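# Hot-swap the flagged drives in the dock using spares

## Task

Swap out every drive the screen flags for one of the two spare drives lying on the bench mat. Each replacement goes in connector end first (pointing down), oriented like the drives around it. All unflagged drives must finish exactly where they began. A drive inserted into a bay needs time to rebuild, and at no moment may more than one bay be open (even partly pulled) or rebuilding, or the task fails. Each removed drive must be set straight onto the mat. The dock must finish standing flat on the mat. Do not end while any drive is still rebuilding. At the end, release everything and move the gripper away; anything held in place only by the robot does not count.

## Robot and tools

Robot: one Doosan M1013 six-joint arm with a Robotiq 2F-140 two-finger gripper. There is only one arm, so each action row covers the whole robot.

Frame: all printed positions use the scene frame. Its origin is on the table surface under the arm base, +z is up, +x points forward and +y is to the left when facing along +x. The base may sit slightly tilted. The reported hand position is approximate and less accurate at long reach. end_effector_position is the point between the closed finger pads (link pinch). Fingers point along the gripper's +z and close along its y axis. Closed fingertips extend about 33 mm past that point, and about 9 mm when fully open. Closing moves the tips roughly 24 mm farther from the arm, so keep that much clearance above surfaces.

execute_actions takes "actions", a list holding zero or one item, and an optional "pictures" boolean (images come by default). An empty list sends nothing and reports the current state. A motion item is {"rows": [...], "steps": n}: 1 to 15 rows, n up to 15 (default 15), each step lasting 1/30 s. One row is used per step and the final row repeats if rows run out. A wait item is {"steps": n} with n up to 300; it returns once n steps have passed since the previous result, and your own reply time counts toward them. A refused call moves nothing.

Each row is 9 numbers in [-1, 1], in this order: joint 1 waist, joint 2 shoulder, joint 3 elbow, joint 4 forearm roll, joint 5 wrist pitch, joint 6 wrist roll, then gripper position, gripper force_limit, gripper speed.

The six joint numbers are offsets in joint space, not poses. They are measured from the joint angles printed in the most recent result that listed them. Before any result in this scene has listed them, and for the second or later call within one reply, they count from the angles at the moment the action starts. Rows do not add up; each is relative to that same reference. Scaling: 1.0 equals 1.398 rad for waist and shoulder, 2.097 rad for the elbow and 2.622 rad for joints 4 to 6. Sending all zeros is not a hold: it pulls the arm back to the reference angles. Joint ranges (rad): waist, shoulder, forearm roll, wrist pitch and wrist roll -6.283 to 6.283; elbow -2.792 to 2.792. A call aiming more than 0.010 rad beyond a range is refused; true ends may differ by 0.010 either way, and a joint pushed past its real end stops there, reported as "joint sent to its limit" (possibly referring to an earlier motion). No such message does not prove there is room left.

The three gripper numbers are absolute settings. position: +1 fully open (140 mm), pads touch near -0.8, -1 closes until blocked. force_limit: -1 about 14 N, 0 about 60 N, +1 about 107 N on parts up to 40 mm wide. speed: -1 about 30 mm/s, 0 about 140, +1 about 250.

Motion: the joint target speeds cap at 2.09 (waist, shoulder), 3.14 (elbow) and 3.93 rad/s (joints 4-6), with a 0.3 s ramp from rest and all joints synchronised. Each step, targets stay within 0.456 rad (joints 1-2), 0.683 (elbow) or 0.854 (joints 4-6) of the measured angle, and are scaled back if they would move the hand more than 70 mm from where it is. Large moves therefore take several calls or waits.

Result lines: end_effector_position (m), end_effector_quat_wxyz, linear and angular velocity (m/s, rad/s); Joint positions and Joint velocities in column order (rad, rad/s); object_status (0 moving, 1 blocked while opening, 2 blocked while closing, 3 reached target or pads met, a thin part may still be held); position_measured in counts, 3 open to 230 closed, not linear. "joint command not followed" means a clearance check altered targets (mounts and posts count as arm). HELD marks steps where your row was not fully sent. MOTOR HOT warns of heating; OVER-TEMPERATURE FAULT means brakes are on until cooled.

Gripping: send position -1 and confirm object_status 2. Stopped fingers stay until the position number changes by at least 0.01 or the object slips. To squeeze harder, raise force_limit and switch position between -1 and -0.98.

Between calls the arm keeps heading for the last row's target until it nearly stops or a step is HELD; then only a new action moves it further. The simulation keeps running while you think and write.

Faults: contact torque reaching a joint's load limit (waist and shoulder 302, elbow 142, joints 4-6 40 N m, held weight included) or any outside force of 144 N on the arm, tool or load halts the arm for 10 s, drops the rest of the call, and lets the arm yield. Holding loads heats motors, even while idle.

zoom_image: {"camera", "region": [x0, y0, x1, y1]} in pixels of that camera's latest image, top-left origin, at most 504 by 504; cameras are cam_high (672x504), cam_low (672x504), cam_wrist (504x504 fisheye, near link wrist_camera_optical, +z forward). read_manual returns only licence texts. finished_scene takes "scene", the current scene's number; it is final and the result reports success and the next task.

Avoid: dropping drives, knocking anything off the table, slamming, hard hits or heavy pushes, tilting the dock, disturbing unflagged drives, and having two bays open or rebuilding at once. Loose objects may get a brief push from outside now and then. Finish with the gripper open and clear.

Each tool is called by a JSON object that holds its "fn" and its "kwargs".

## Session

{"fn": "execute_actions", "kwargs": {"actions": []}}

Scene clock: 0.00 s of 8600.00 s.
end_effector_position=(+0.1066, -0.3075, +0.1708) position_measured=3 object_status=3 end_effector_quat_wxyz=(+0.053, +0.828, +0.510, -0.227) end_effector_velocity=(-0.001, -0.000, +0.000) end_effector_angular_velocity=(-0.001, +0.001, -0.001)
Joint positions: [-0.89  -0.301  2.422 -0.553  1.056 -0.113]
Joint velocities: [-0.002 -0.    -0.    -0.001  0.     0.   ]

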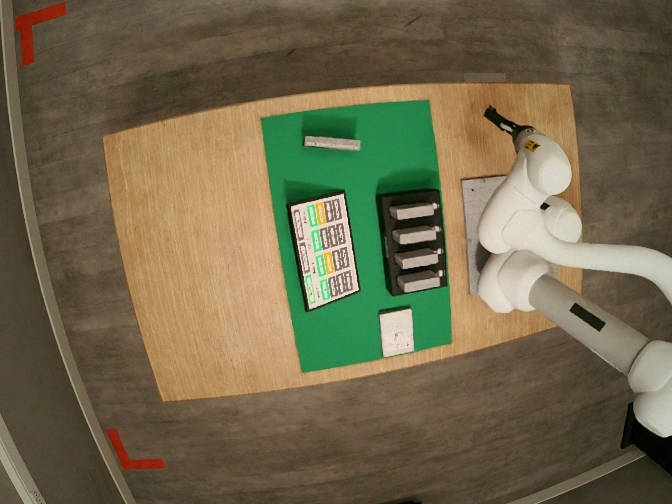

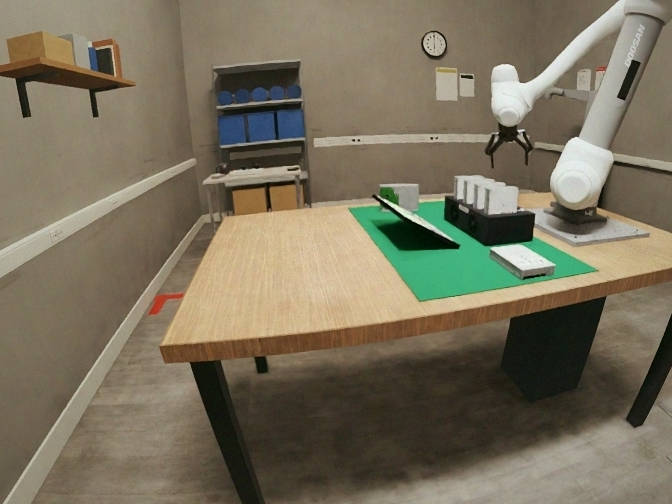

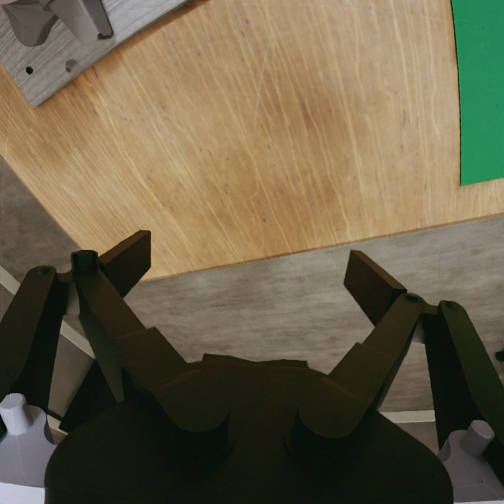

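{"fn": "execute_actions", "kwargs": {"actions": [{"rows":[[0,0,-0.15,0.211,0.1,-0.3,1,0,0]],"steps":15}], "pictures": false}}

{"fn": "execute_actions", "kwargs": {"actions": [{"steps":10}], "pictures": false}}

{"fn": "execute_actions", "kwargs": {"actions": [{"rows":[[0.917,0.27,-0.084,0,-0.07,-0.694,1,0,0]],"steps":15}], "pictures": false}}

{"fn": "execute_actions", "kwargs": {"actions": [{"steps":50}]}}

Scene clock: 16.63 s of 8600.00 s.
end_effector_position=(+0.2457, -0.2628, +0.2808) position_measured=3 object_status=3 end_effector_quat_wxyz=(+0.005, +0.716, +0.698, -0.023) end_effector_velocity=(+0.268, +0.102, +0.254) end_effector_angular_velocity=(+0.497, -0.632, +0.967)
Joint positions: [-0.89  -0.301  2.137 -0.052  1.294 -0.825]
Joint velocities: [-0.    -0.001 -0.492  0.855  0.405 -1.212]
Steps of this call (steps 1 to 484: nothing new was sent; steps 485 to 499: all 15 steps of this action). Readings (joint positions | what the end effector reports):
485: [-0.890 -0.301 2.422 -0.552 1.057 -0.115] | position_measured=3 object_status=3
486: [-0.890 -0.301 2.417 -0.544 1.061 -0.127] | position_measured=3 object_status=3
488: [-0.890 -0.301 2.391 -0.497 1.083 -0.193] | position_measured=3 object_status=3
492: [-0.890 -0.301 2.291 -0.322 1.166 -0.442] | position_measured=3 object_status=3
499: the state above

Scene clock: 16.97 s of 8600.00 s.
end_effector_position=(+0.2619, -0.2562, +0.2964) position_measured=3 object_status=3 end_effector_quat_wxyz=(+0.009, +0.695, +0.719, +0.002) end_effector_velocity=(+0.001, -0.000, +0.001) end_effector_angular_velocity=(-0.001, -0.002, +0.001)
Joint positions: [-0.89  -0.301  2.108  0.     1.318 -0.899]
Joint velocities: [ 0.001  0.    -0.002  0.001  0.     0.   ]
Steps of this call (steps 1 to 10: the robot went on to your last target). Readings (joint positions | what the end effector reports):
1: [-0.890 -0.301 2.123 -0.027 1.305 -0.861] | position_measured=3 object_status=3
2: [-0.890 -0.301 2.113 -0.010 1.313 -0.885] | position_measured=3 object_status=3
4: [-0.890 -0.301 2.108 -0.001 1.318 -0.898] | position_measured=3 object_status=3
8: [-0.890 -0.301 2.108 0.000 1.318 -0.899] | position_measured=3 object_status=3
10: the state above

Scene clock: 17.47 s of 8600.00 s.
end_effector_position=(+0.4373, -0.1980, +0.2593) position_measured=3 object_status=3 end_effector_quat_wxyz=(+0.006, +0.234, +0.972, +0.001) end_effector_velocity=(+0.324, +0.312, -0.075) end_effector_angular_velocity=(-0.014, +0.016, +2.548)
Joint positions: [-0.52  -0.076  2.002  0.     1.207 -1.593]
Joint velocities: [ 0.891  0.337 -0.159  0.001 -0.159 -1.658]
Steps of this call (steps 1 to 15: all 15 steps of this action). Readings (joint positions | what the end effector reports):
1: [-0.889 -0.301 2.107 0.000 1.318 -0.901] | position_measured=3 object_status=3
2: [-0.883 -0.296 2.105 0.000 1.314 -0.913] | position_measured=3 object_status=3
4: [-0.847 -0.266 2.091 0.000 1.298 -0.980] | position_measured=3 object_status=3
8: [-0.729 -0.179 2.051 0.000 1.257 -1.201] | position_measured=3 object_status=3
15: the state above

Scene clock: 19.13 s of 8600.00 s.
end_effector_position=(+0.4910, +0.2553, +0.2187) position_measured=3 object_status=3 end_effector_quat_wxyz=(-0.002, +0.705, -0.709, +0.001) end_effector_velocity=(-0.001, -0.000, -0.001) end_effector_angular_velocity=(-0.001, +0.002, +0.001)
Joint positions: [ 0.392  0.076  1.931  0.     1.135 -2.719]
Joint velocities: [ 0.001  0.     0.002 -0.    -0.    -0.   ]
Steps of this call (steps 1 to 50: the robot went on to your last target). Readings (joint positions | what the end effector reports):
1: [-0.490 -0.065 1.997 0.000 1.202 -1.650] | position_measured=3 object_status=3
2: [-0.460 -0.055 1.993 0.000 1.197 -1.706] | position_measured=3 object_status=3
4: [-0.400 -0.037 1.984 0.000 1.189 -1.819] | position_measured=3 object_status=3
8: [-0.280 -0.008 1.971 0.000 1.175 -2.038] | position_measured=3 object_status=3
50: the state above

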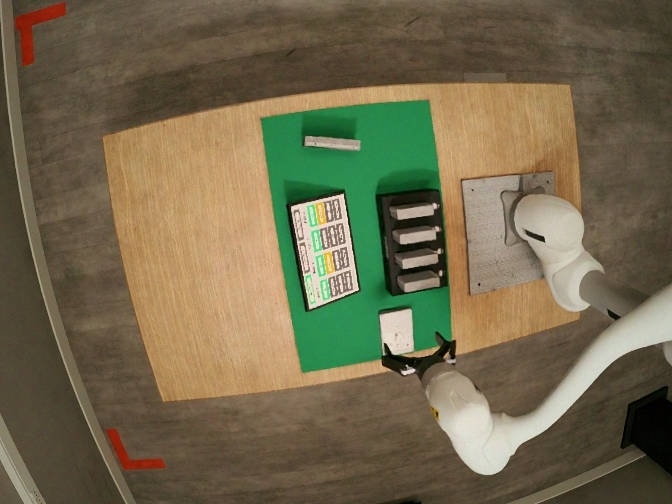

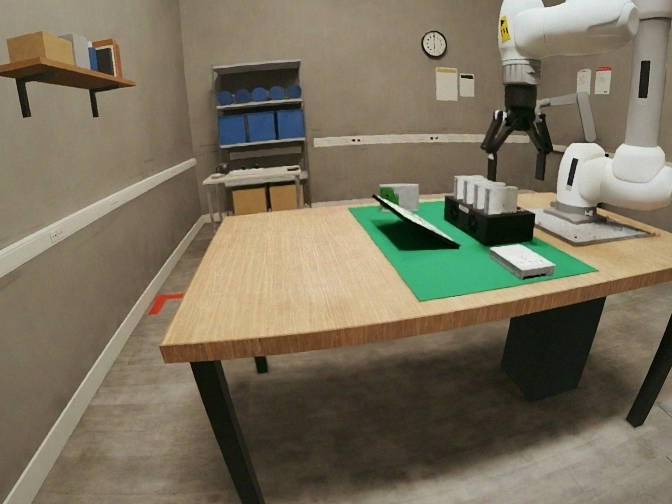

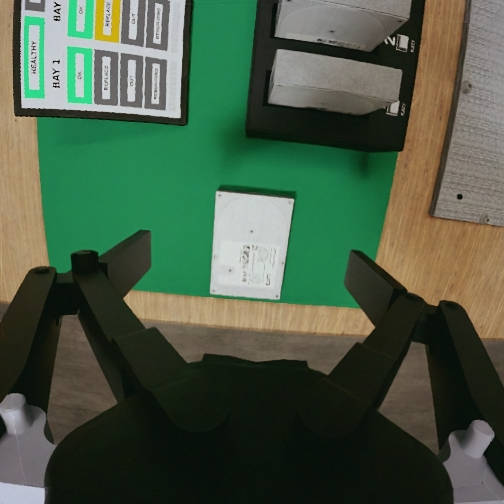

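{"fn": "execute_actions", "kwargs": {"actions": [{"rows":[[0,0.1385,0.0844,0,-0.1415,0,1,1,0]],"steps":15}], "pictures": false}}

{"fn": "execute_actions", "kwargs": {"actions": [{"steps":10}], "pictures": false}}

{"fn": "execute_actions", "kwargs": {"actions": [{"rows":[[0,0,0,0,0,0,-1,1,-0.3]],"steps":15}]}}

Scene clock: 25.23 s of 8600.00 s.
end_effector_position=(+0.4903, +0.2551, +0.0312) position_measured=3 object_status=3 end_effector_quat_wxyz=(-0.002, +0.705, -0.709, +0.001) end_effector_velocity=(+0.003, +0.002, -0.003) end_effector_angular_velocity=(+0.006, -0.012, +0.001)
Joint positions: [ 0.392  0.269  2.108  0.     0.765 -2.719]
Joint velocities: [ 0.001  0.003  0.003  0.001 -0.02  -0.001]
Steps of this call (steps 1 to 15: the robot went on to your last target; steps 16 to 168: nothing new was sent; steps 169 to 183: all 15 steps of this action). Readings (joint positions | what the end effector reports):
169: [0.392 0.077 1.932 0.000 1.133 -2.719] | position_measured=3 object_status=3
170: [0.392 0.083 1.937 0.000 1.121 -2.719] | position_measured=3 object_status=3
172: [0.392 0.116 1.968 0.000 1.057 -2.719] | position_measured=3 object_status=3
176: [0.392 0.192 2.037 0.000 0.912 -2.719] | position_measured=3 object_status=3
183: the state above

Scene clock: 25.57 s of 8600.00 s.
end_effector_position=(+0.4902, +0.2550, +0.0307) position_measured=3 object_status=3 end_effector_quat_wxyz=(-0.002, +0.705, -0.709, +0.001) end_effector_velocity=(+0.001, +0.000, +0.000) end_effector_angular_velocity=(+0.001, -0.000, -0.002)
Joint positions: [ 0.392  0.27   2.108  0.     0.764 -2.719]
Joint velocities: [-0.001  0.    -0.001  0.001 -0.     0.   ]
Steps of this call (steps 1 to 10: the robot went on to your last target). Readings (joint positions | what the end effector reports):
1: [0.392 0.269 2.108 0.000 0.764 -2.719] | position_measured=3 object_status=3
2: [0.392 0.270 2.108 0.000 0.764 -2.719] | position_measured=3 object_status=3
4: [0.392 0.270 2.108 0.000 0.764 -2.719] | position_measured=3 object_status=3
8: [0.392 0.270 2.108 0.000 0.764 -2.719] | position_measured=3 object_status=3
10: the state above

Scene clock: 26.07 s of 8600.00 s.
end_effector_position=(+0.4901, +0.2550, +0.0307) position_measured=80 object_status=0 end_effector_quat_wxyz=(-0.002, +0.705, -0.709, +0.001) end_effector_velocity=(+0.000, +0.001, +0.000) end_effector_angular_velocity=(+0.001, -0.000, -0.001)
Joint positions: [ 0.392  0.27   2.109  0.     0.764 -2.719]
Joint velocities: [ 0.    -0.    -0.001  0.001  0.     0.   ]
Steps of this call (steps 1 to 15: all 15 steps of this action). Readings (joint positions | what the end effector reports):
1: [0.392 0.270 2.108 0.000 0.764 -2.719] | position_measured=3 object_status=0
2: [0.392 0.270 2.108 0.000 0.764 -2.719] | position_measured=7 object_status=0
4: [0.392 0.270 2.108 0.000 0.764 -2.719] | position_measured=19 object_status=0
8: [0.392 0.270 2.108 0.000 0.764 -2.719] | position_measured=42 object_status=0
15: the state above

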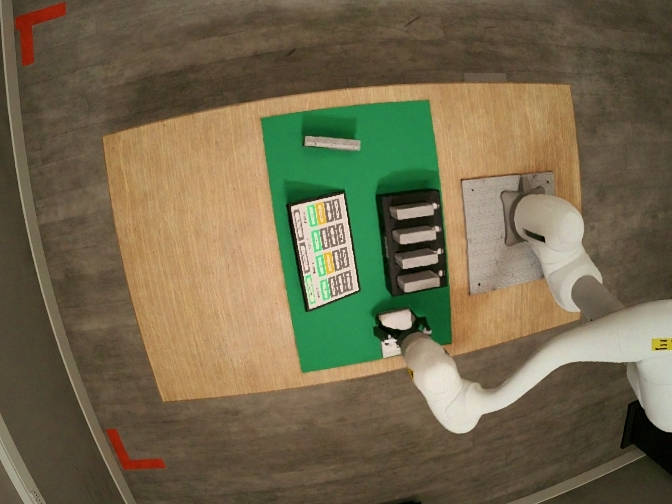

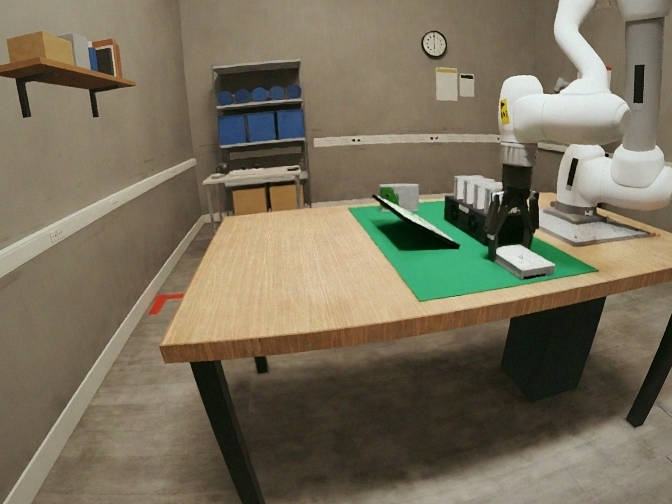

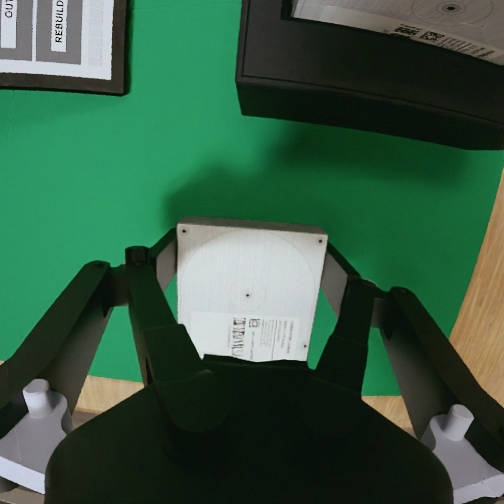

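{"fn": "execute_actions", "kwargs": {"actions": [{"rows":[[0,0,0,0,0,0,1,1,0],[0,0,0,0,0,0,1,1,0],[0,0,0,0,0,0,1,1,0],[0,0,0,0,0,0,1,1,0],[0,0,0,0,0,0,1,1,0],[0,0,0,0,0,0,1,1,0],[0.0258,0.009,-0.009,0,0.002,0.0137,1,1,0]],"steps":15}], "pictures": false}}

{"fn": "execute_actions", "kwargs": {"actions": [{"rows":[[0,0,0,0,0,0,-1,1,-0.3]],"steps":15}]}}

Scene clock: 31.87 s of 8600.00 s.
end_effector_position=(+0.4899, +0.2770, +0.0311) position_measured=3 object_status=0 end_effector_quat_wxyz=(-0.003, +0.705, -0.709, +0.001) end_effector_velocity=(+0.001, +0.000, +0.000) end_effector_angular_velocity=(+0.001, -0.000, -0.003)
Joint positions: [ 0.428  0.282  2.09   0.     0.769 -2.683]
Joint velocities: [-0.     0.001 -0.001  0.001  0.     0.003]
Steps of this call (steps 1 to 15: the robot went on to your last target; steps 16 to 159: nothing new was sent; steps 160 to 174: all 15 steps of this action). Readings (joint positions | what the end effector reports):
160: [0.392 0.270 2.108 0.000 0.764 -2.719] | position_measured=80 object_status=0
161: [0.392 0.270 2.109 0.000 0.763 -2.719] | position_measured=80 object_status=0
163: [0.392 0.270 2.109 0.000 0.763 -2.719] | position_measured=59 object_status=0
167: [0.399 0.272 2.105 0.000 0.765 -2.711] | position_measured=29 object_status=0
174: the state above

Scene clock: 32.37 s of 8600.00 s.
end_effector_position=(+0.4899, +0.2770, +0.0313) position_measured=80 object_status=0 end_effector_quat_wxyz=(-0.003, +0.705, -0.709, +0.001) end_effector_velocity=(+0.000, -0.001, -0.000) end_effector_angular_velocity=(-0.000, -0.000, -0.000)
Joint positions: [ 0.428  0.282  2.089  0.     0.77  -2.683]
Joint velocities: [-0.001 -0.     0.    -0.    -0.    -0.001]
Steps of this call (steps 1 to 15: all 15 steps of this action). Readings (joint positions | what the end effector reports):
1: [0.428 0.282 2.090 0.000 0.769 -2.683] | position_measured=3 object_status=0
2: [0.428 0.282 2.090 0.000 0.769 -2.683] | position_measured=7 object_status=0
4: [0.428 0.282 2.090 0.000 0.769 -2.683] | position_measured=19 object_status=0
8: [0.428 0.282 2.090 0.000 0.769 -2.683] | position_measured=42 object_status=0
15: the state above

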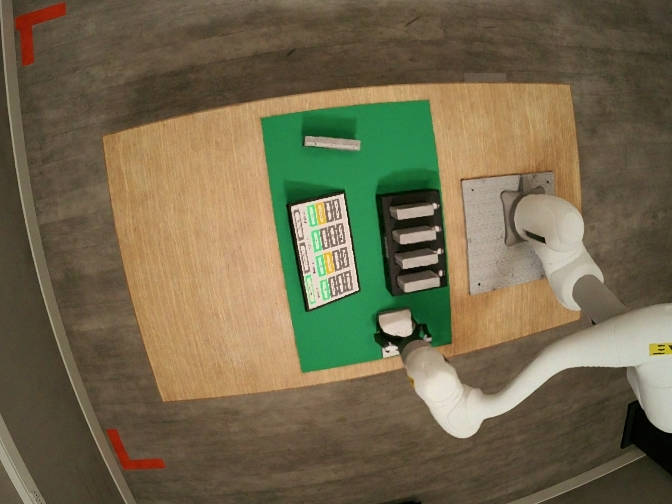

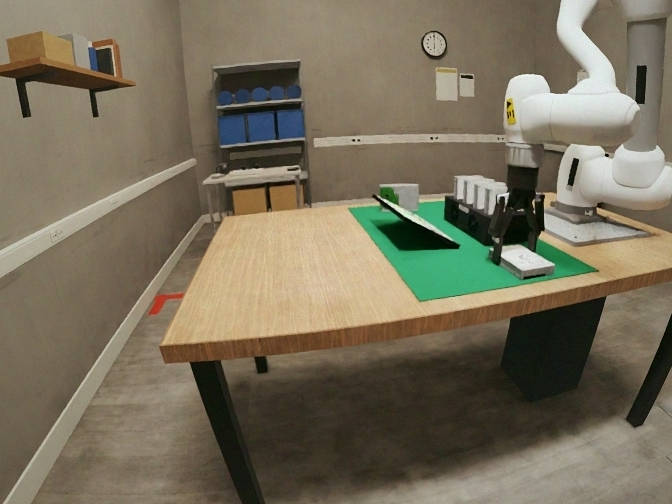

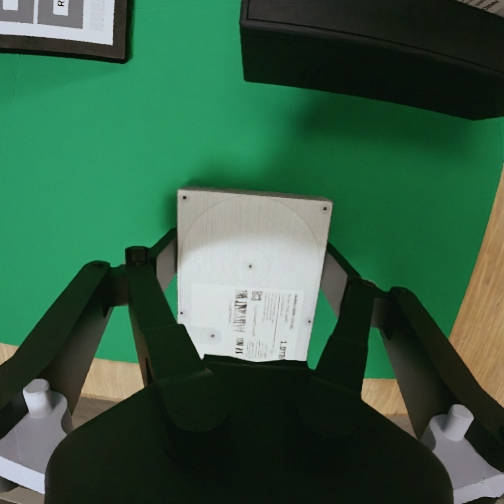

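{"fn": "execute_actions", "kwargs": {"actions": [{"rows":[[0,-0.147,-0.0755,0,0.139,0,-1,1,0]],"steps":15}], "pictures": false}}

{"fn": "execute_actions", "kwargs": {"actions": [{"steps":8}], "pictures": false}}

{"fn": "execute_actions", "kwargs": {"actions": [{"rows":[[-0.056,0,0,0,-0.6,-0.774,-1,1,0]],"steps":15}], "pictures": false}}

{"fn": "execute_actions", "kwargs": {"actions": [{"steps":30}], "pictures": false}}

{"fn": "execute_actions", "kwargs": {"actions": [{"rows":[[0,0.327,0.207,0,-0.339,0,-1,1,0]],"steps":15}], "pictures": false}}

{"fn": "execute_actions", "kwargs": {"actions": [{"steps":25}]}}

Scene clock: 40.90 s of 8600.00 s.
end_effector_position=(+0.4819, +0.2730, +0.2181) position_measured=81 object_status=2 end_effector_quat_wxyz=(-0.002, +0.705, -0.709, +0.001) end_effector_velocity=(-0.006, -0.005, +0.000) end_effector_angular_velocity=(-0.011, +0.021, -0.002)
Joint positions: [ 0.428  0.077  1.932  0.     1.133 -2.683]
Joint velocities: [-0.003 -0.001  0.    -0.001  0.024  0.   ]
Steps of this call (steps 1 to 15: the robot went on to your last target; steps 16 to 241: nothing new was sent; steps 242 to 256: all 15 steps of this action). Readings (joint positions | what the end effector reports):
242: [0.428 0.282 2.089 0.000 0.771 -2.683] | position_measured=80 object_status=2
243: [0.428 0.276 2.086 0.000 0.781 -2.683] | position_measured=80 object_status=2
245: [0.428 0.241 2.058 0.000 0.844 -2.683] | position_measured=81 object_status=2
249: [0.428 0.159 1.995 0.000 0.988 -2.683] | position_measured=81 object_status=2
256: the state above

Scene clock: 41.17 s of 8600.00 s.
end_effector_position=(+0.4818, +0.2730, +0.2187) position_measured=81 object_status=2 end_effector_quat_wxyz=(-0.002, +0.705, -0.709, +0.001) end_effector_velocity=(-0.001, +0.001, -0.000) end_effector_angular_velocity=(+0.000, +0.000, +0.001)
Joint positions: [ 0.428  0.077  1.931  0.     1.134 -2.683]
Joint velocities: [ 0.002 -0.     0.001  0.    -0.     0.001]
Steps of this call (steps 1 to 8: the robot went on to your last target). Readings (joint positions | what the end effector reports):
1: [0.428 0.077 1.932 0.000 1.134 -2.683] | position_measured=81 object_status=2
2: [0.428 0.077 1.931 0.000 1.134 -2.683] | position_measured=81 object_status=2
4: [0.428 0.077 1.931 0.000 1.134 -2.683] | position_measured=81 object_status=2
8: the state above

Scene clock: 41.67 s of 8600.00 s.
end_effector_position=(+0.6717, +0.3293, +0.2828) position_measured=81 object_status=2 end_effector_quat_wxyz=(-0.244, +0.837, -0.451, +0.192) end_effector_velocity=(+0.384, +0.112, +0.288) end_effector_angular_velocity=(-0.207, -1.691, +1.114)
Joint positions: [ 0.385  0.076  1.931  0.     0.508 -3.314]
Joint velocities: [-0.067 -0.    -0.     0.    -1.468 -1.464]
Steps of this call (steps 1 to 15: all 15 steps of this action). Readings (joint positions | what the end effector reports):
1: [0.428 0.077 1.931 0.000 1.134 -2.684] | position_measured=81 object_status=2
2: [0.427 0.076 1.931 0.000 1.124 -2.696] | position_measured=81 object_status=2
4: [0.421 0.076 1.931 0.000 1.060 -2.762] | position_measured=81 object_status=2
8: [0.405 0.076 1.931 0.000 0.856 -2.966] | position_measured=81 object_status=2
15: the state above

Scene clock: 42.67 s of 8600.00 s.
end_effector_position=(+0.8097, +0.3554, +0.5536) position_measured=81 object_status=2 end_effector_quat_wxyz=(-0.132, +0.692, +0.131, +0.697) end_effector_velocity=(+0.001, -0.001, +0.001) end_effector_angular_velocity=(+0.001, -0.001, -0.001)
Joint positions: [ 0.35   0.076  1.931  0.    -0.439 -4.712]
Joint velocities: [-0.001 -0.    -0.001  0.    -0.001  0.   ]
Steps of this call (steps 1 to 30: the robot went on to your last target). Readings (joint positions | what the end effector reports):
1: [0.383 0.076 1.931 0.000 0.458 -3.364] | position_measured=81 object_status=2
2: [0.381 0.076 1.931 0.000 0.408 -3.414] | position_measured=81 object_status=2
4: [0.377 0.076 1.931 0.000 0.309 -3.514] | position_measured=81 object_status=2
8: [0.370 0.076 1.931 0.000 0.120 -3.736] | position_measured=81 object_status=2
30: the state above

Scene clock: 43.17 s of 8600.00 s.
end_effector_position=(+0.7940, +0.3493, +0.3122) position_measured=81 object_status=2 end_effector_quat_wxyz=(-0.132, +0.693, +0.131, +0.696) end_effector_velocity=(-0.150, -0.060, -0.504) end_effector_angular_velocity=(+0.001, +0.003, -0.002)
Joint positions: [ 0.35   0.326  2.168  0.    -0.923 -4.712]
Joint velocities: [-0.001  0.588  0.555  0.001 -1.141  0.001]
Steps of this call (steps 1 to 15: all 15 steps of this action). Readings (joint positions | what the end effector reports):
1: [0.350 0.077 1.932 0.000 -0.440 -4.712] | position_measured=81 object_status=2
2: [0.350 0.083 1.937 0.000 -0.453 -4.712] | position_measured=81 object_status=2
4: [0.350 0.117 1.969 0.000 -0.515 -4.712] | position_measured=81 object_status=2
8: [0.350 0.192 2.040 0.000 -0.660 -4.712] | position_measured=81 object_status=2
15: the state above

Scene clock: 44.00 s of 8600.00 s.
end_effector_position=(+0.7147, +0.3181, +0.1616) position_measured=81 object_status=2 end_effector_quat_wxyz=(-0.132, +0.693, +0.131, +0.696) end_effector_velocity=(+0.001, -0.000, +0.000) end_effector_angular_velocity=(+0.001, +0.000, -0.000)
Joint positions: [ 0.35   0.534  2.365  0.    -1.327 -4.712]
Joint velocities: [-0.001  0.    -0.001 -0.001  0.001  0.001]
Steps of this call (steps 1 to 25: the robot went on to your last target). Readings (joint positions | what the end effector reports):
1: [0.350 0.346 2.187 0.000 -0.962 -4.712] | position_measured=81 object_status=2
2: [0.350 0.366 2.206 0.000 -1.001 -4.712] | position_measured=81 object_status=2
4: [0.350 0.407 2.245 0.000 -1.081 -4.712] | position_measured=81 object_status=2
8: [0.350 0.491 2.325 0.000 -1.245 -4.712] | position_measured=81 object_status=2
25: the state above

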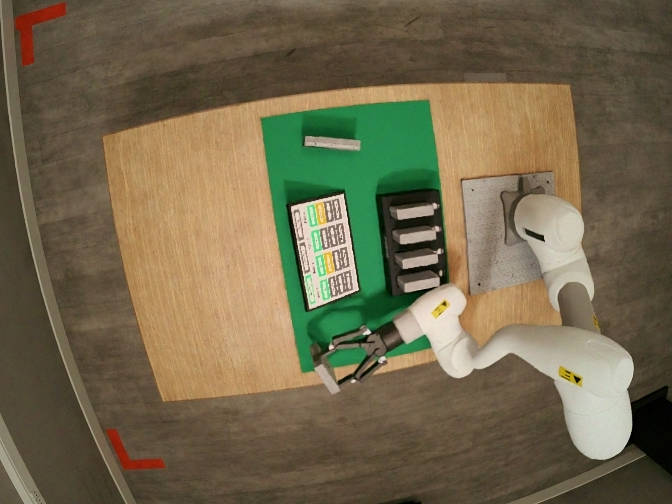

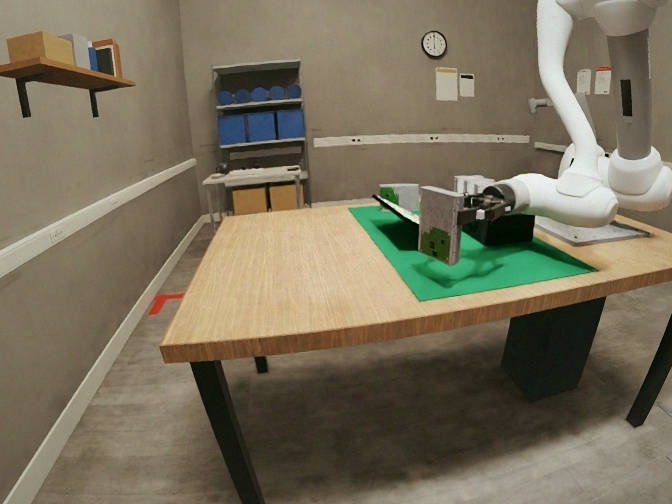

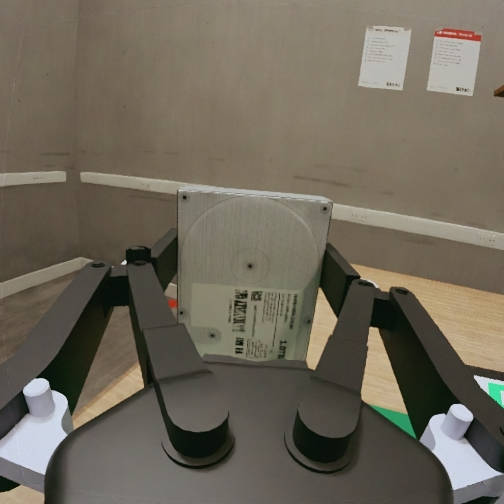

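{"fn": "execute_actions", "kwargs": {"actions": [{"rows":[[0,0.063,0,0,-0.034,0,-1,1,0]],"steps":15}]}}

{"fn": "zoom_image", "kwargs": {"camera": "cam_low", "region": [390,170,570,310]}}

Scene clock: 57.30 s of 8600.00 s.
end_effector_position=(+0.7133, +0.3195, +0.1330) position_measured=81 object_status=2 end_effector_quat_wxyz=(-0.133, +0.695, +0.132, +0.695) end_effector_velocity=(+0.000, -0.001, -0.000) end_effector_angular_velocity=(-0.000, +0.000, -0.002)
Joint positions: [ 0.353  0.595  2.364  0.001 -1.383 -4.712]
Joint velocities: [-0.002 -0.     0.001 -0.     0.    -0.   ]
FORCE FAULT: contact force on the arm reached its limit, and the arm stopped for 10 seconds. The contact can be on any part of the arm, not only on its tool. The arm's remaining commands of this call were not run. The arm holds still and accepts commands again. Move the arm away from the contact; if what it grips holds it there, let go first. Pushing or pulling that hard again can fault the arm again.
The stop began at step 99 of this call (marked STOPPED below). From that step on the arm followed nothing that you had sent. 10 steps, steps kept back included, did not run and will not run. Nothing is kept back now, and the robot has no last target.
Steps of this call (steps 1 to 15: the robot went on to your last target; steps 16 to 93: nothing new was sent; steps 94 to 98: the first 5 steps of this action; steps 99 to 399: the stop). Readings (joint positions | what the end effector reports):
94: [0.350 0.534 2.365 0.000 -1.328 -4.712] | position_measured=81 object_status=2
95: [0.350 0.541 2.365 0.000 -1.335 -4.712] | position_measured=81 object_status=2
97: [0.350 0.575 2.365 0.000 -1.370 -4.712] | position_measured=81 object_status=2
99: [0.351 0.598 2.364 0.001 -1.388 -4.712] | position_measured=81 object_status=2 STOPPED
101: [0.351 0.597 2.364 0.001 -1.386 -4.712] | position_measured=81 object_status=2
399: the state above

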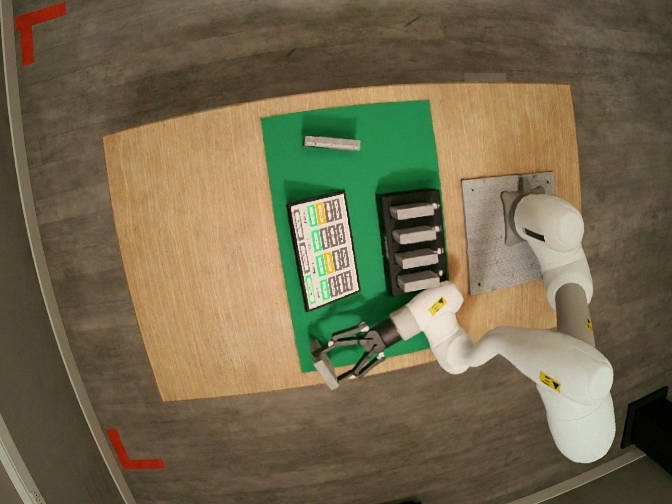

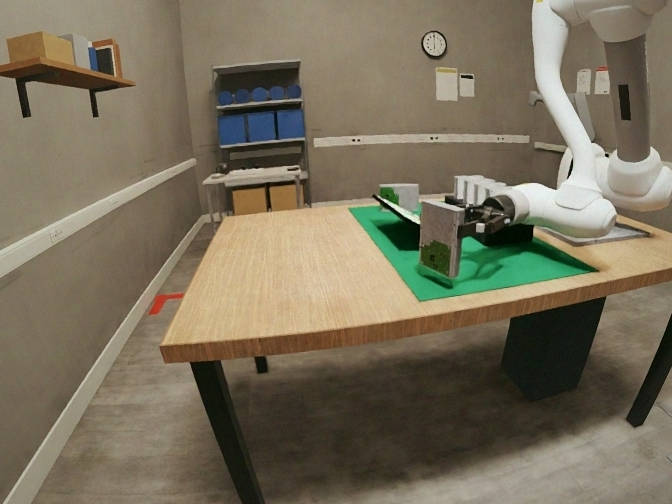

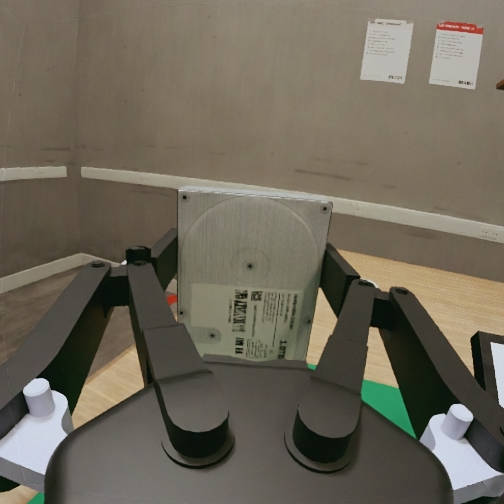

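Region (390, 170, 570, 310) of cam_low's 672x504 image, scaled by 2.800, with more detail than that image has.

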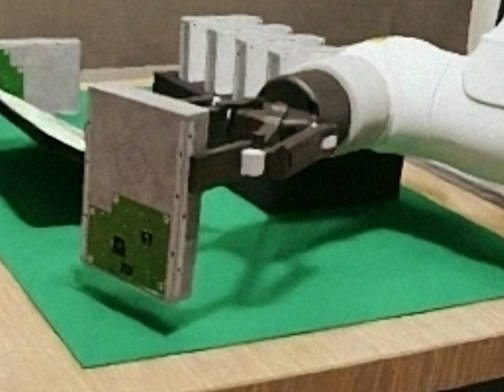

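{"fn": "execute_actions", "kwargs": {"actions": [{"rows":[[0,-0.08,0,0,0.04,0,-1,1,0]],"steps":12}], "pictures": false}}

{"fn": "execute_actions", "kwargs": {"actions": [{"rows":[[-0.038,0.1187,-0.1555,0,0.0618,0,-1,1,0]],"steps":15}], "pictures": false}}

{"fn": "execute_actions", "kwargs": {"actions": [{"steps":15}]}}

Scene clock: 68.93 s of 8600.00 s.
end_effector_position=(+0.7142, +0.3199, +0.1855) position_measured=81 object_status=2 end_effector_quat_wxyz=(-0.133, +0.692, +0.131, +0.697) end_effector_velocity=(-0.000, -0.000, -0.000) end_effector_angular_velocity=(+0.000, +0.001, -0.000)
Joint positions: [ 0.353  0.483  2.364  0.001 -1.278 -4.712]
Joint velocities: [-0.001 -0.     0.001 -0.     0.     0.001]
Steps of this call (steps 1 to 337: nothing new was sent; steps 338 to 349: all 12 steps of this action). Readings (joint positions | what the end effector reports):
338: [0.353 0.594 2.364 0.001 -1.383 -4.712] | position_measured=81 object_status=2
339: [0.353 0.588 2.364 0.001 -1.376 -4.712] | position_measured=81 object_status=2
341: [0.353 0.553 2.364 0.001 -1.343 -4.712] | position_measured=81 object_status=2
345: [0.353 0.484 2.364 0.001 -1.280 -4.712] | position_measured=81 object_status=2
349: the state above

Scene clock: 69.43 s of 8600.00 s.
end_effector_position=(+0.8910, +0.3356, +0.1634) position_measured=81 object_status=2 end_effector_quat_wxyz=(-0.115, +0.696, +0.113, +0.700) end_effector_velocity=(+0.005, +0.001, -0.001) end_effector_angular_velocity=(-0.001, +0.002, -0.001)
Joint positions: [ 0.3    0.649  2.039  0.001 -1.117 -4.712]
Joint velocities: [-0.001  0.003 -0.01   0.     0.008 -0.   ]
Steps of this call (steps 1 to 15: all 15 steps of this action). Readings (joint positions | what the end effector reports):
1: [0.352 0.484 2.363 0.001 -1.278 -4.712] | position_measured=81 object_status=2
2: [0.351 0.488 2.354 0.001 -1.273 -4.712] | position_measured=81 object_status=2
4: [0.343 0.515 2.301 0.001 -1.247 -4.712] | position_measured=81 object_status=2
8: [0.321 0.582 2.170 0.001 -1.182 -4.712] | position_measured=81 object_status=2
15: the state above

Scene clock: 69.93 s of 8600.00 s.
end_effector_position=(+0.8914, +0.3357, +0.1633) position_measured=81 object_status=2 end_effector_quat_wxyz=(-0.115, +0.696, +0.113, +0.700) end_effector_velocity=(-0.001, -0.001, -0.001) end_effector_angular_velocity=(+0.001, +0.002, -0.001)
Joint positions: [ 0.3    0.649  2.038  0.001 -1.116 -4.712]
Joint velocities: [-0.    -0.     0.002  0.    -0.     0.002]
Steps of this call (steps 1 to 15: the robot went on to your last target). Readings (joint positions | what the end effector reports):
1: [0.300 0.649 2.039 0.001 -1.117 -4.712] | position_measured=81 object_status=2
2: [0.300 0.649 2.038 0.001 -1.117 -4.712] | position_measured=81 object_status=2
4: [0.300 0.649 2.038 0.001 -1.116 -4.712] | position_measured=81 object_status=2
8: [0.300 0.649 2.038 0.001 -1.116 -4.712] | position_measured=81 object_status=2
15: the state above
The arm was judged still, so your last target was given up. Only a new action makes it travel on or press farther. Fingers that are still opening or closing keep moving.

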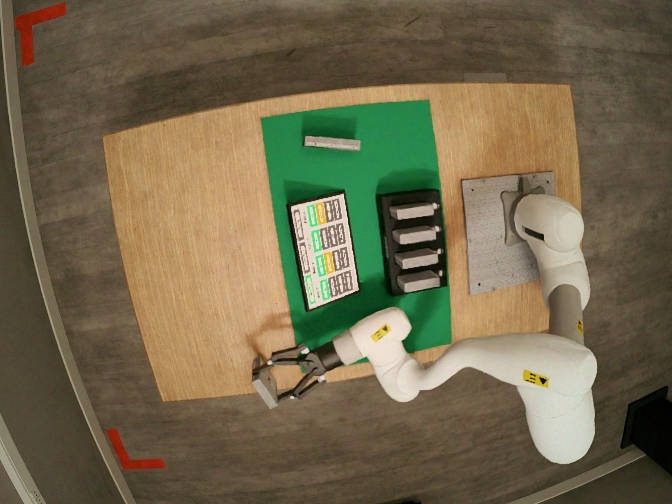

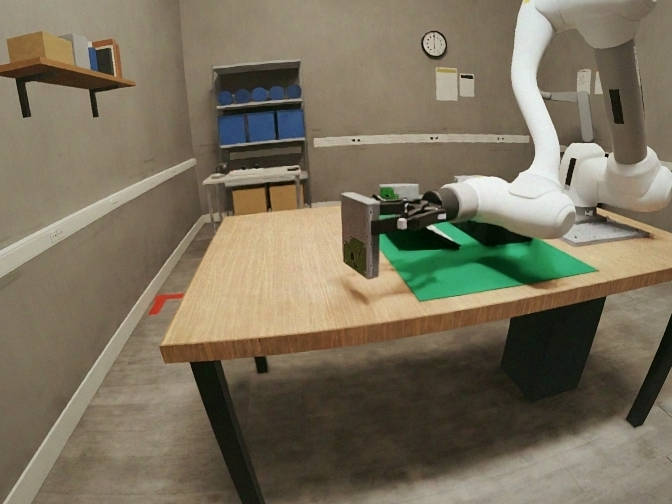

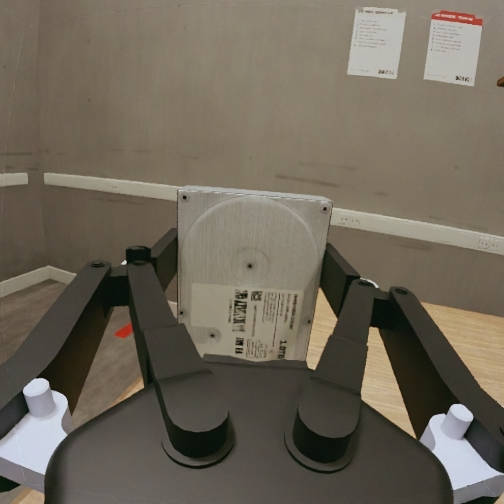

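Room to move inward a bit.

{"fn": "execute_actions", "kwargs": {"actions": [{"rows":[[-0.02,0.047,0,0,-0.025,0,-1,1,0]],"steps":15}]}}

{"fn": "zoom_image", "kwargs": {"camera": "cam_low", "region": [310,170,510,330]}}

Scene clock: 72.83 s of 8600.00 s.
end_effector_position=(+0.8989, +0.3101, +0.1226) position_measured=81 object_status=2 end_effector_quat_wxyz=(-0.105, +0.698, +0.103, +0.701) end_effector_velocity=(+0.000, -0.000, -0.001) end_effector_angular_velocity=(-0.000, +0.001, +0.000)
Joint positions: [ 0.271  0.715  2.038  0.001 -1.182 -4.712]
Joint velocities: [-0.001  0.001 -0.    -0.001  0.     0.001]
Steps of this call (steps 1 to 72: nothing new was sent; steps 73 to 87: all 15 steps of this action). Readings (joint positions | what the end effector reports):
73: [0.299 0.650 2.038 0.001 -1.117 -4.712] | position_measured=81 object_status=2
74: [0.297 0.656 2.038 0.001 -1.123 -4.712] | position_measured=81 object_status=2
76: [0.283 0.688 2.038 0.001 -1.156 -4.712] | position_measured=81 object_status=2
80: [0.271 0.715 2.038 0.001 -1.182 -4.712] | position_measured=81 object_status=2
87: the state above

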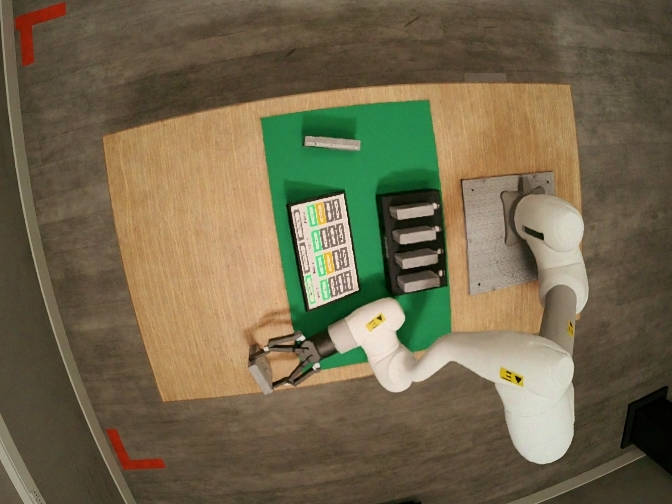

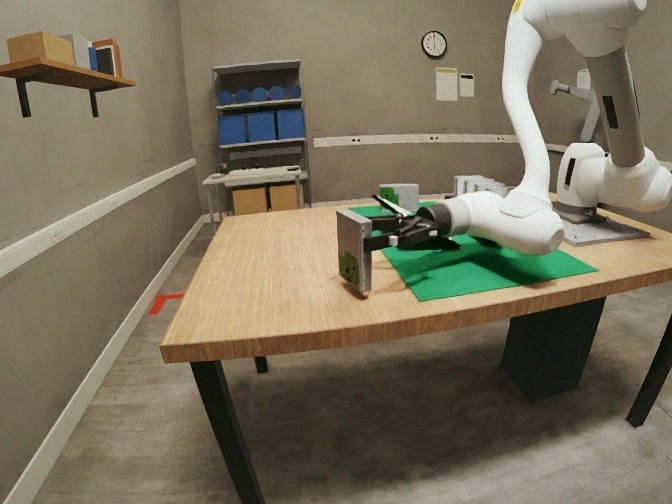

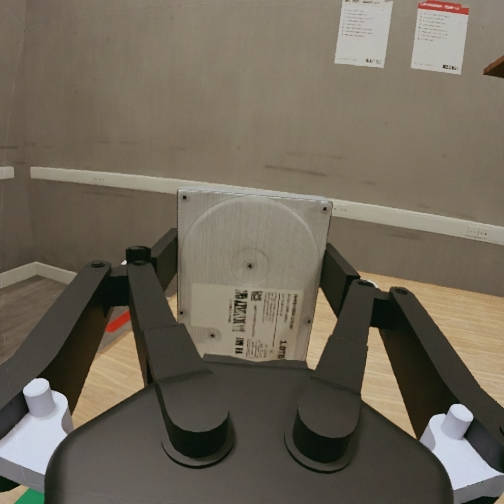

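Region (310, 170, 510, 330) of cam_low's 672x504 image, scaled by 2.520, with more detail than that image has; it fills the top 403 rows of this view, and the rest is white.

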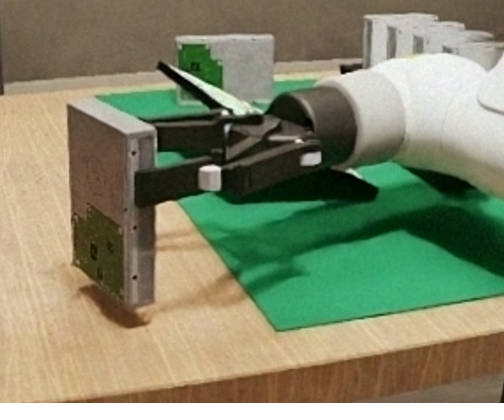

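{"fn": "execute_actions", "kwargs": {"actions": [{"rows":[[0,0.009,0,0,-0.005,0,-1,0.6,0]],"steps":12}]}}

Scene clock: 86.43 s of 8600.00 s.
end_effector_position=(+0.8982, +0.3100, +0.1150) position_measured=81 object_status=2 end_effector_quat_wxyz=(-0.105, +0.698, +0.103, +0.701) end_effector_velocity=(+0.001, +0.000, +0.001) end_effector_angular_velocity=(+0.002, -0.001, -0.001)
Joint positions: [ 0.272  0.727  2.038  0.001 -1.195 -4.712]
Joint velocities: [ 0.     0.    -0.002  0.001  0.     0.001]
Steps of this call (steps 1 to 15: the robot went on to your last target; steps 16 to 396: nothing new was sent; steps 397 to 408: all 12 steps of this action). Readings (joint positions | what the end effector reports):
397: [0.272 0.715 2.038 0.001 -1.183 -4.712] | position_measured=81 object_status=2
398: [0.272 0.720 2.038 0.001 -1.188 -4.712] | position_measured=81 object_status=2
400: [0.272 0.726 2.038 0.001 -1.194 -4.712] | position_measured=81 object_status=2
404: [0.272 0.727 2.038 0.001 -1.195 -4.712] | position_measured=81 object_status=2
408: the state above

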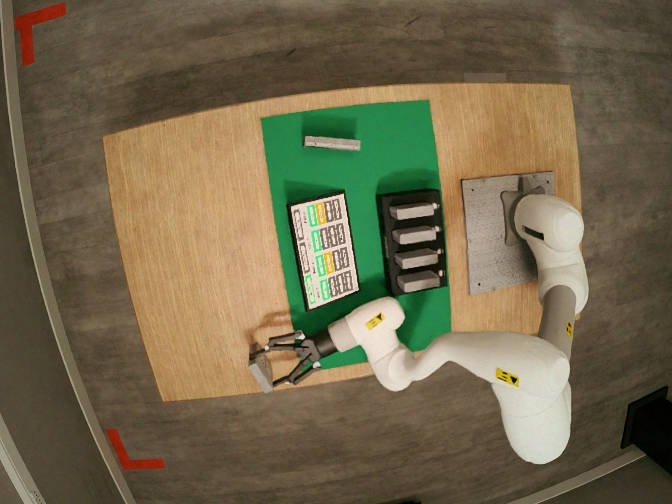

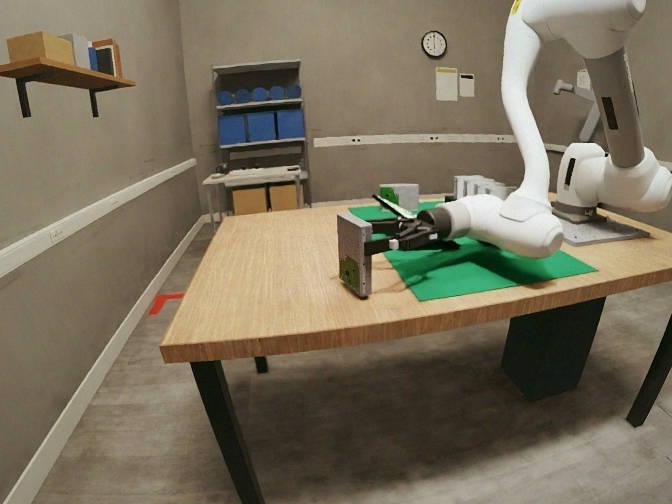

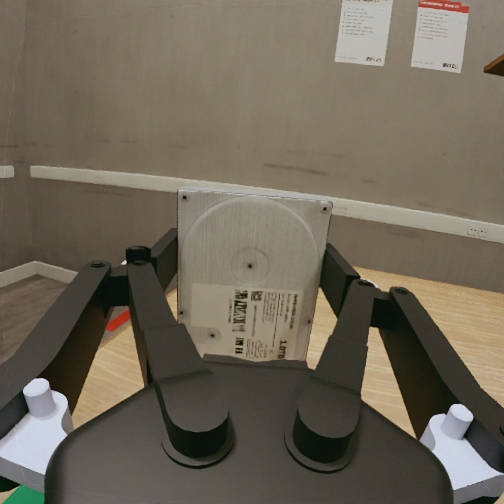

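Open, then raise.

{"fn": "execute_actions", "kwargs": {"actions": [{"rows":[[0,0,0,0,0,0,1,0.6,-0.3]],"steps":15}], "pictures": false}}

{"fn": "execute_actions", "kwargs": {"actions": [{"rows":[[0,-0.14,0,0,0.075,0,1,0.6,0]],"steps":15}]}}

Scene clock: 90.13 s of 8600.00 s.
end_effector_position=(+0.8983, +0.3099, +0.1150) position_measured=4 object_status=0 end_effector_quat_wxyz=(-0.105, +0.697, +0.103, +0.701) end_effector_velocity=(-0.001, -0.001, -0.001) end_effector_angular_velocity=(-0.000, +0.002, -0.001)
Joint positions: [ 0.271  0.727  2.038  0.001 -1.195 -4.712]
Joint velocities: [-0.001 -0.     0.002 -0.     0.     0.001]
Steps of this call (steps 1 to 15: the robot went on to your last target; steps 16 to 96: nothing new was sent; steps 97 to 111: all 15 steps of this action). Readings (joint positions | what the end effector reports):
97: [0.271 0.727 2.038 0.001 -1.195 -4.712] | position_measured=81 object_status=0
98: [0.271 0.727 2.038 0.001 -1.195 -4.712] | position_measured=81 object_status=0
100: [0.271 0.727 2.038 0.001 -1.195 -4.712] | position_measured=65 object_status=0
104: [0.271 0.727 2.038 0.001 -1.195 -4.712] | position_measured=42 object_status=0
111: the state above

Scene clock: 90.63 s of 8600.00 s.
end_effector_position=(+0.8970, +0.3095, +0.2356) position_measured=3 object_status=3 end_effector_quat_wxyz=(-0.105, +0.698, +0.103, +0.701) end_effector_velocity=(-0.001, -0.000, +0.001) end_effector_angular_velocity=(-0.000, +0.001, +0.001)
Joint positions: [ 0.271  0.532  2.038  0.001 -0.999 -4.712]
Joint velocities: [-0.    -0.003  0.003 -0.002  0.002  0.001]
Steps of this call (steps 1 to 15: all 15 steps of this action). Readings (joint positions | what the end effector reports):
1: [0.271 0.727 2.038 0.001 -1.194 -4.712] | position_measured=3 object_status=0
2: [0.271 0.721 2.038 0.001 -1.188 -4.712] | position_measured=3 object_status=0
4: [0.271 0.685 2.038 0.001 -1.152 -4.712] | position_measured=3 object_status=0
8: [0.271 0.578 2.038 0.001 -1.046 -4.712] | position_measured=3 object_status=3
15: the state above

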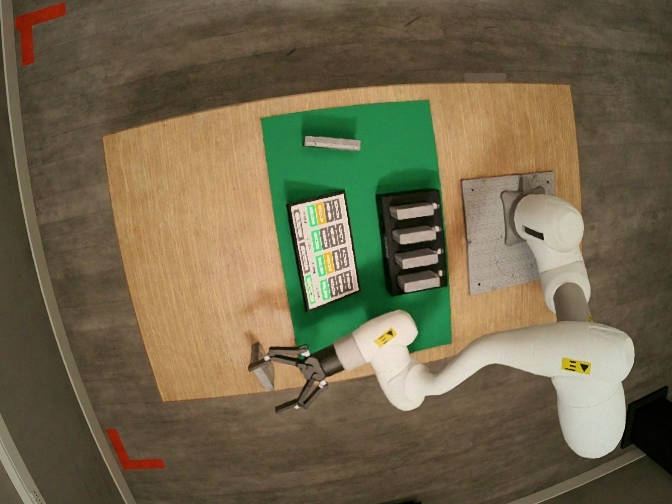

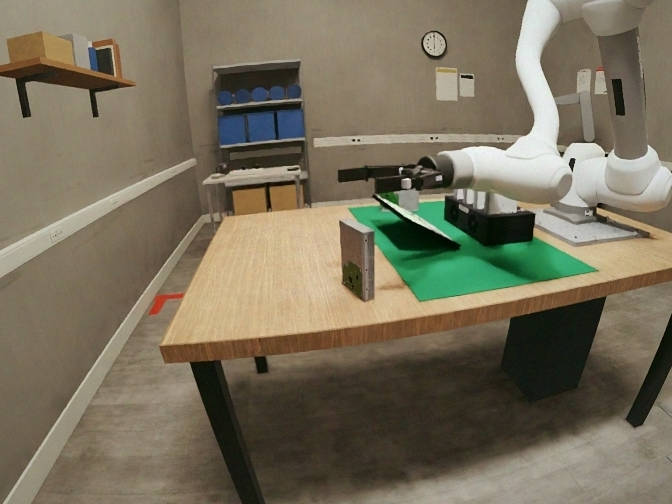

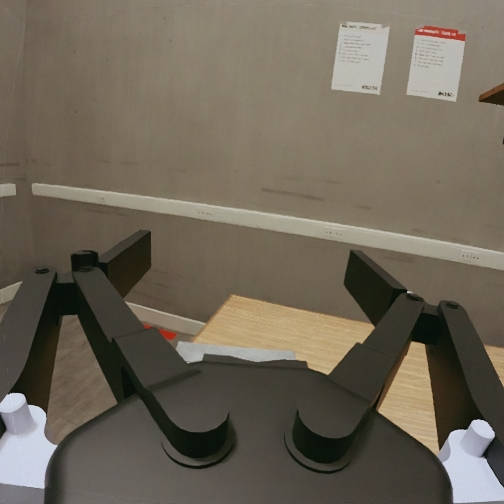

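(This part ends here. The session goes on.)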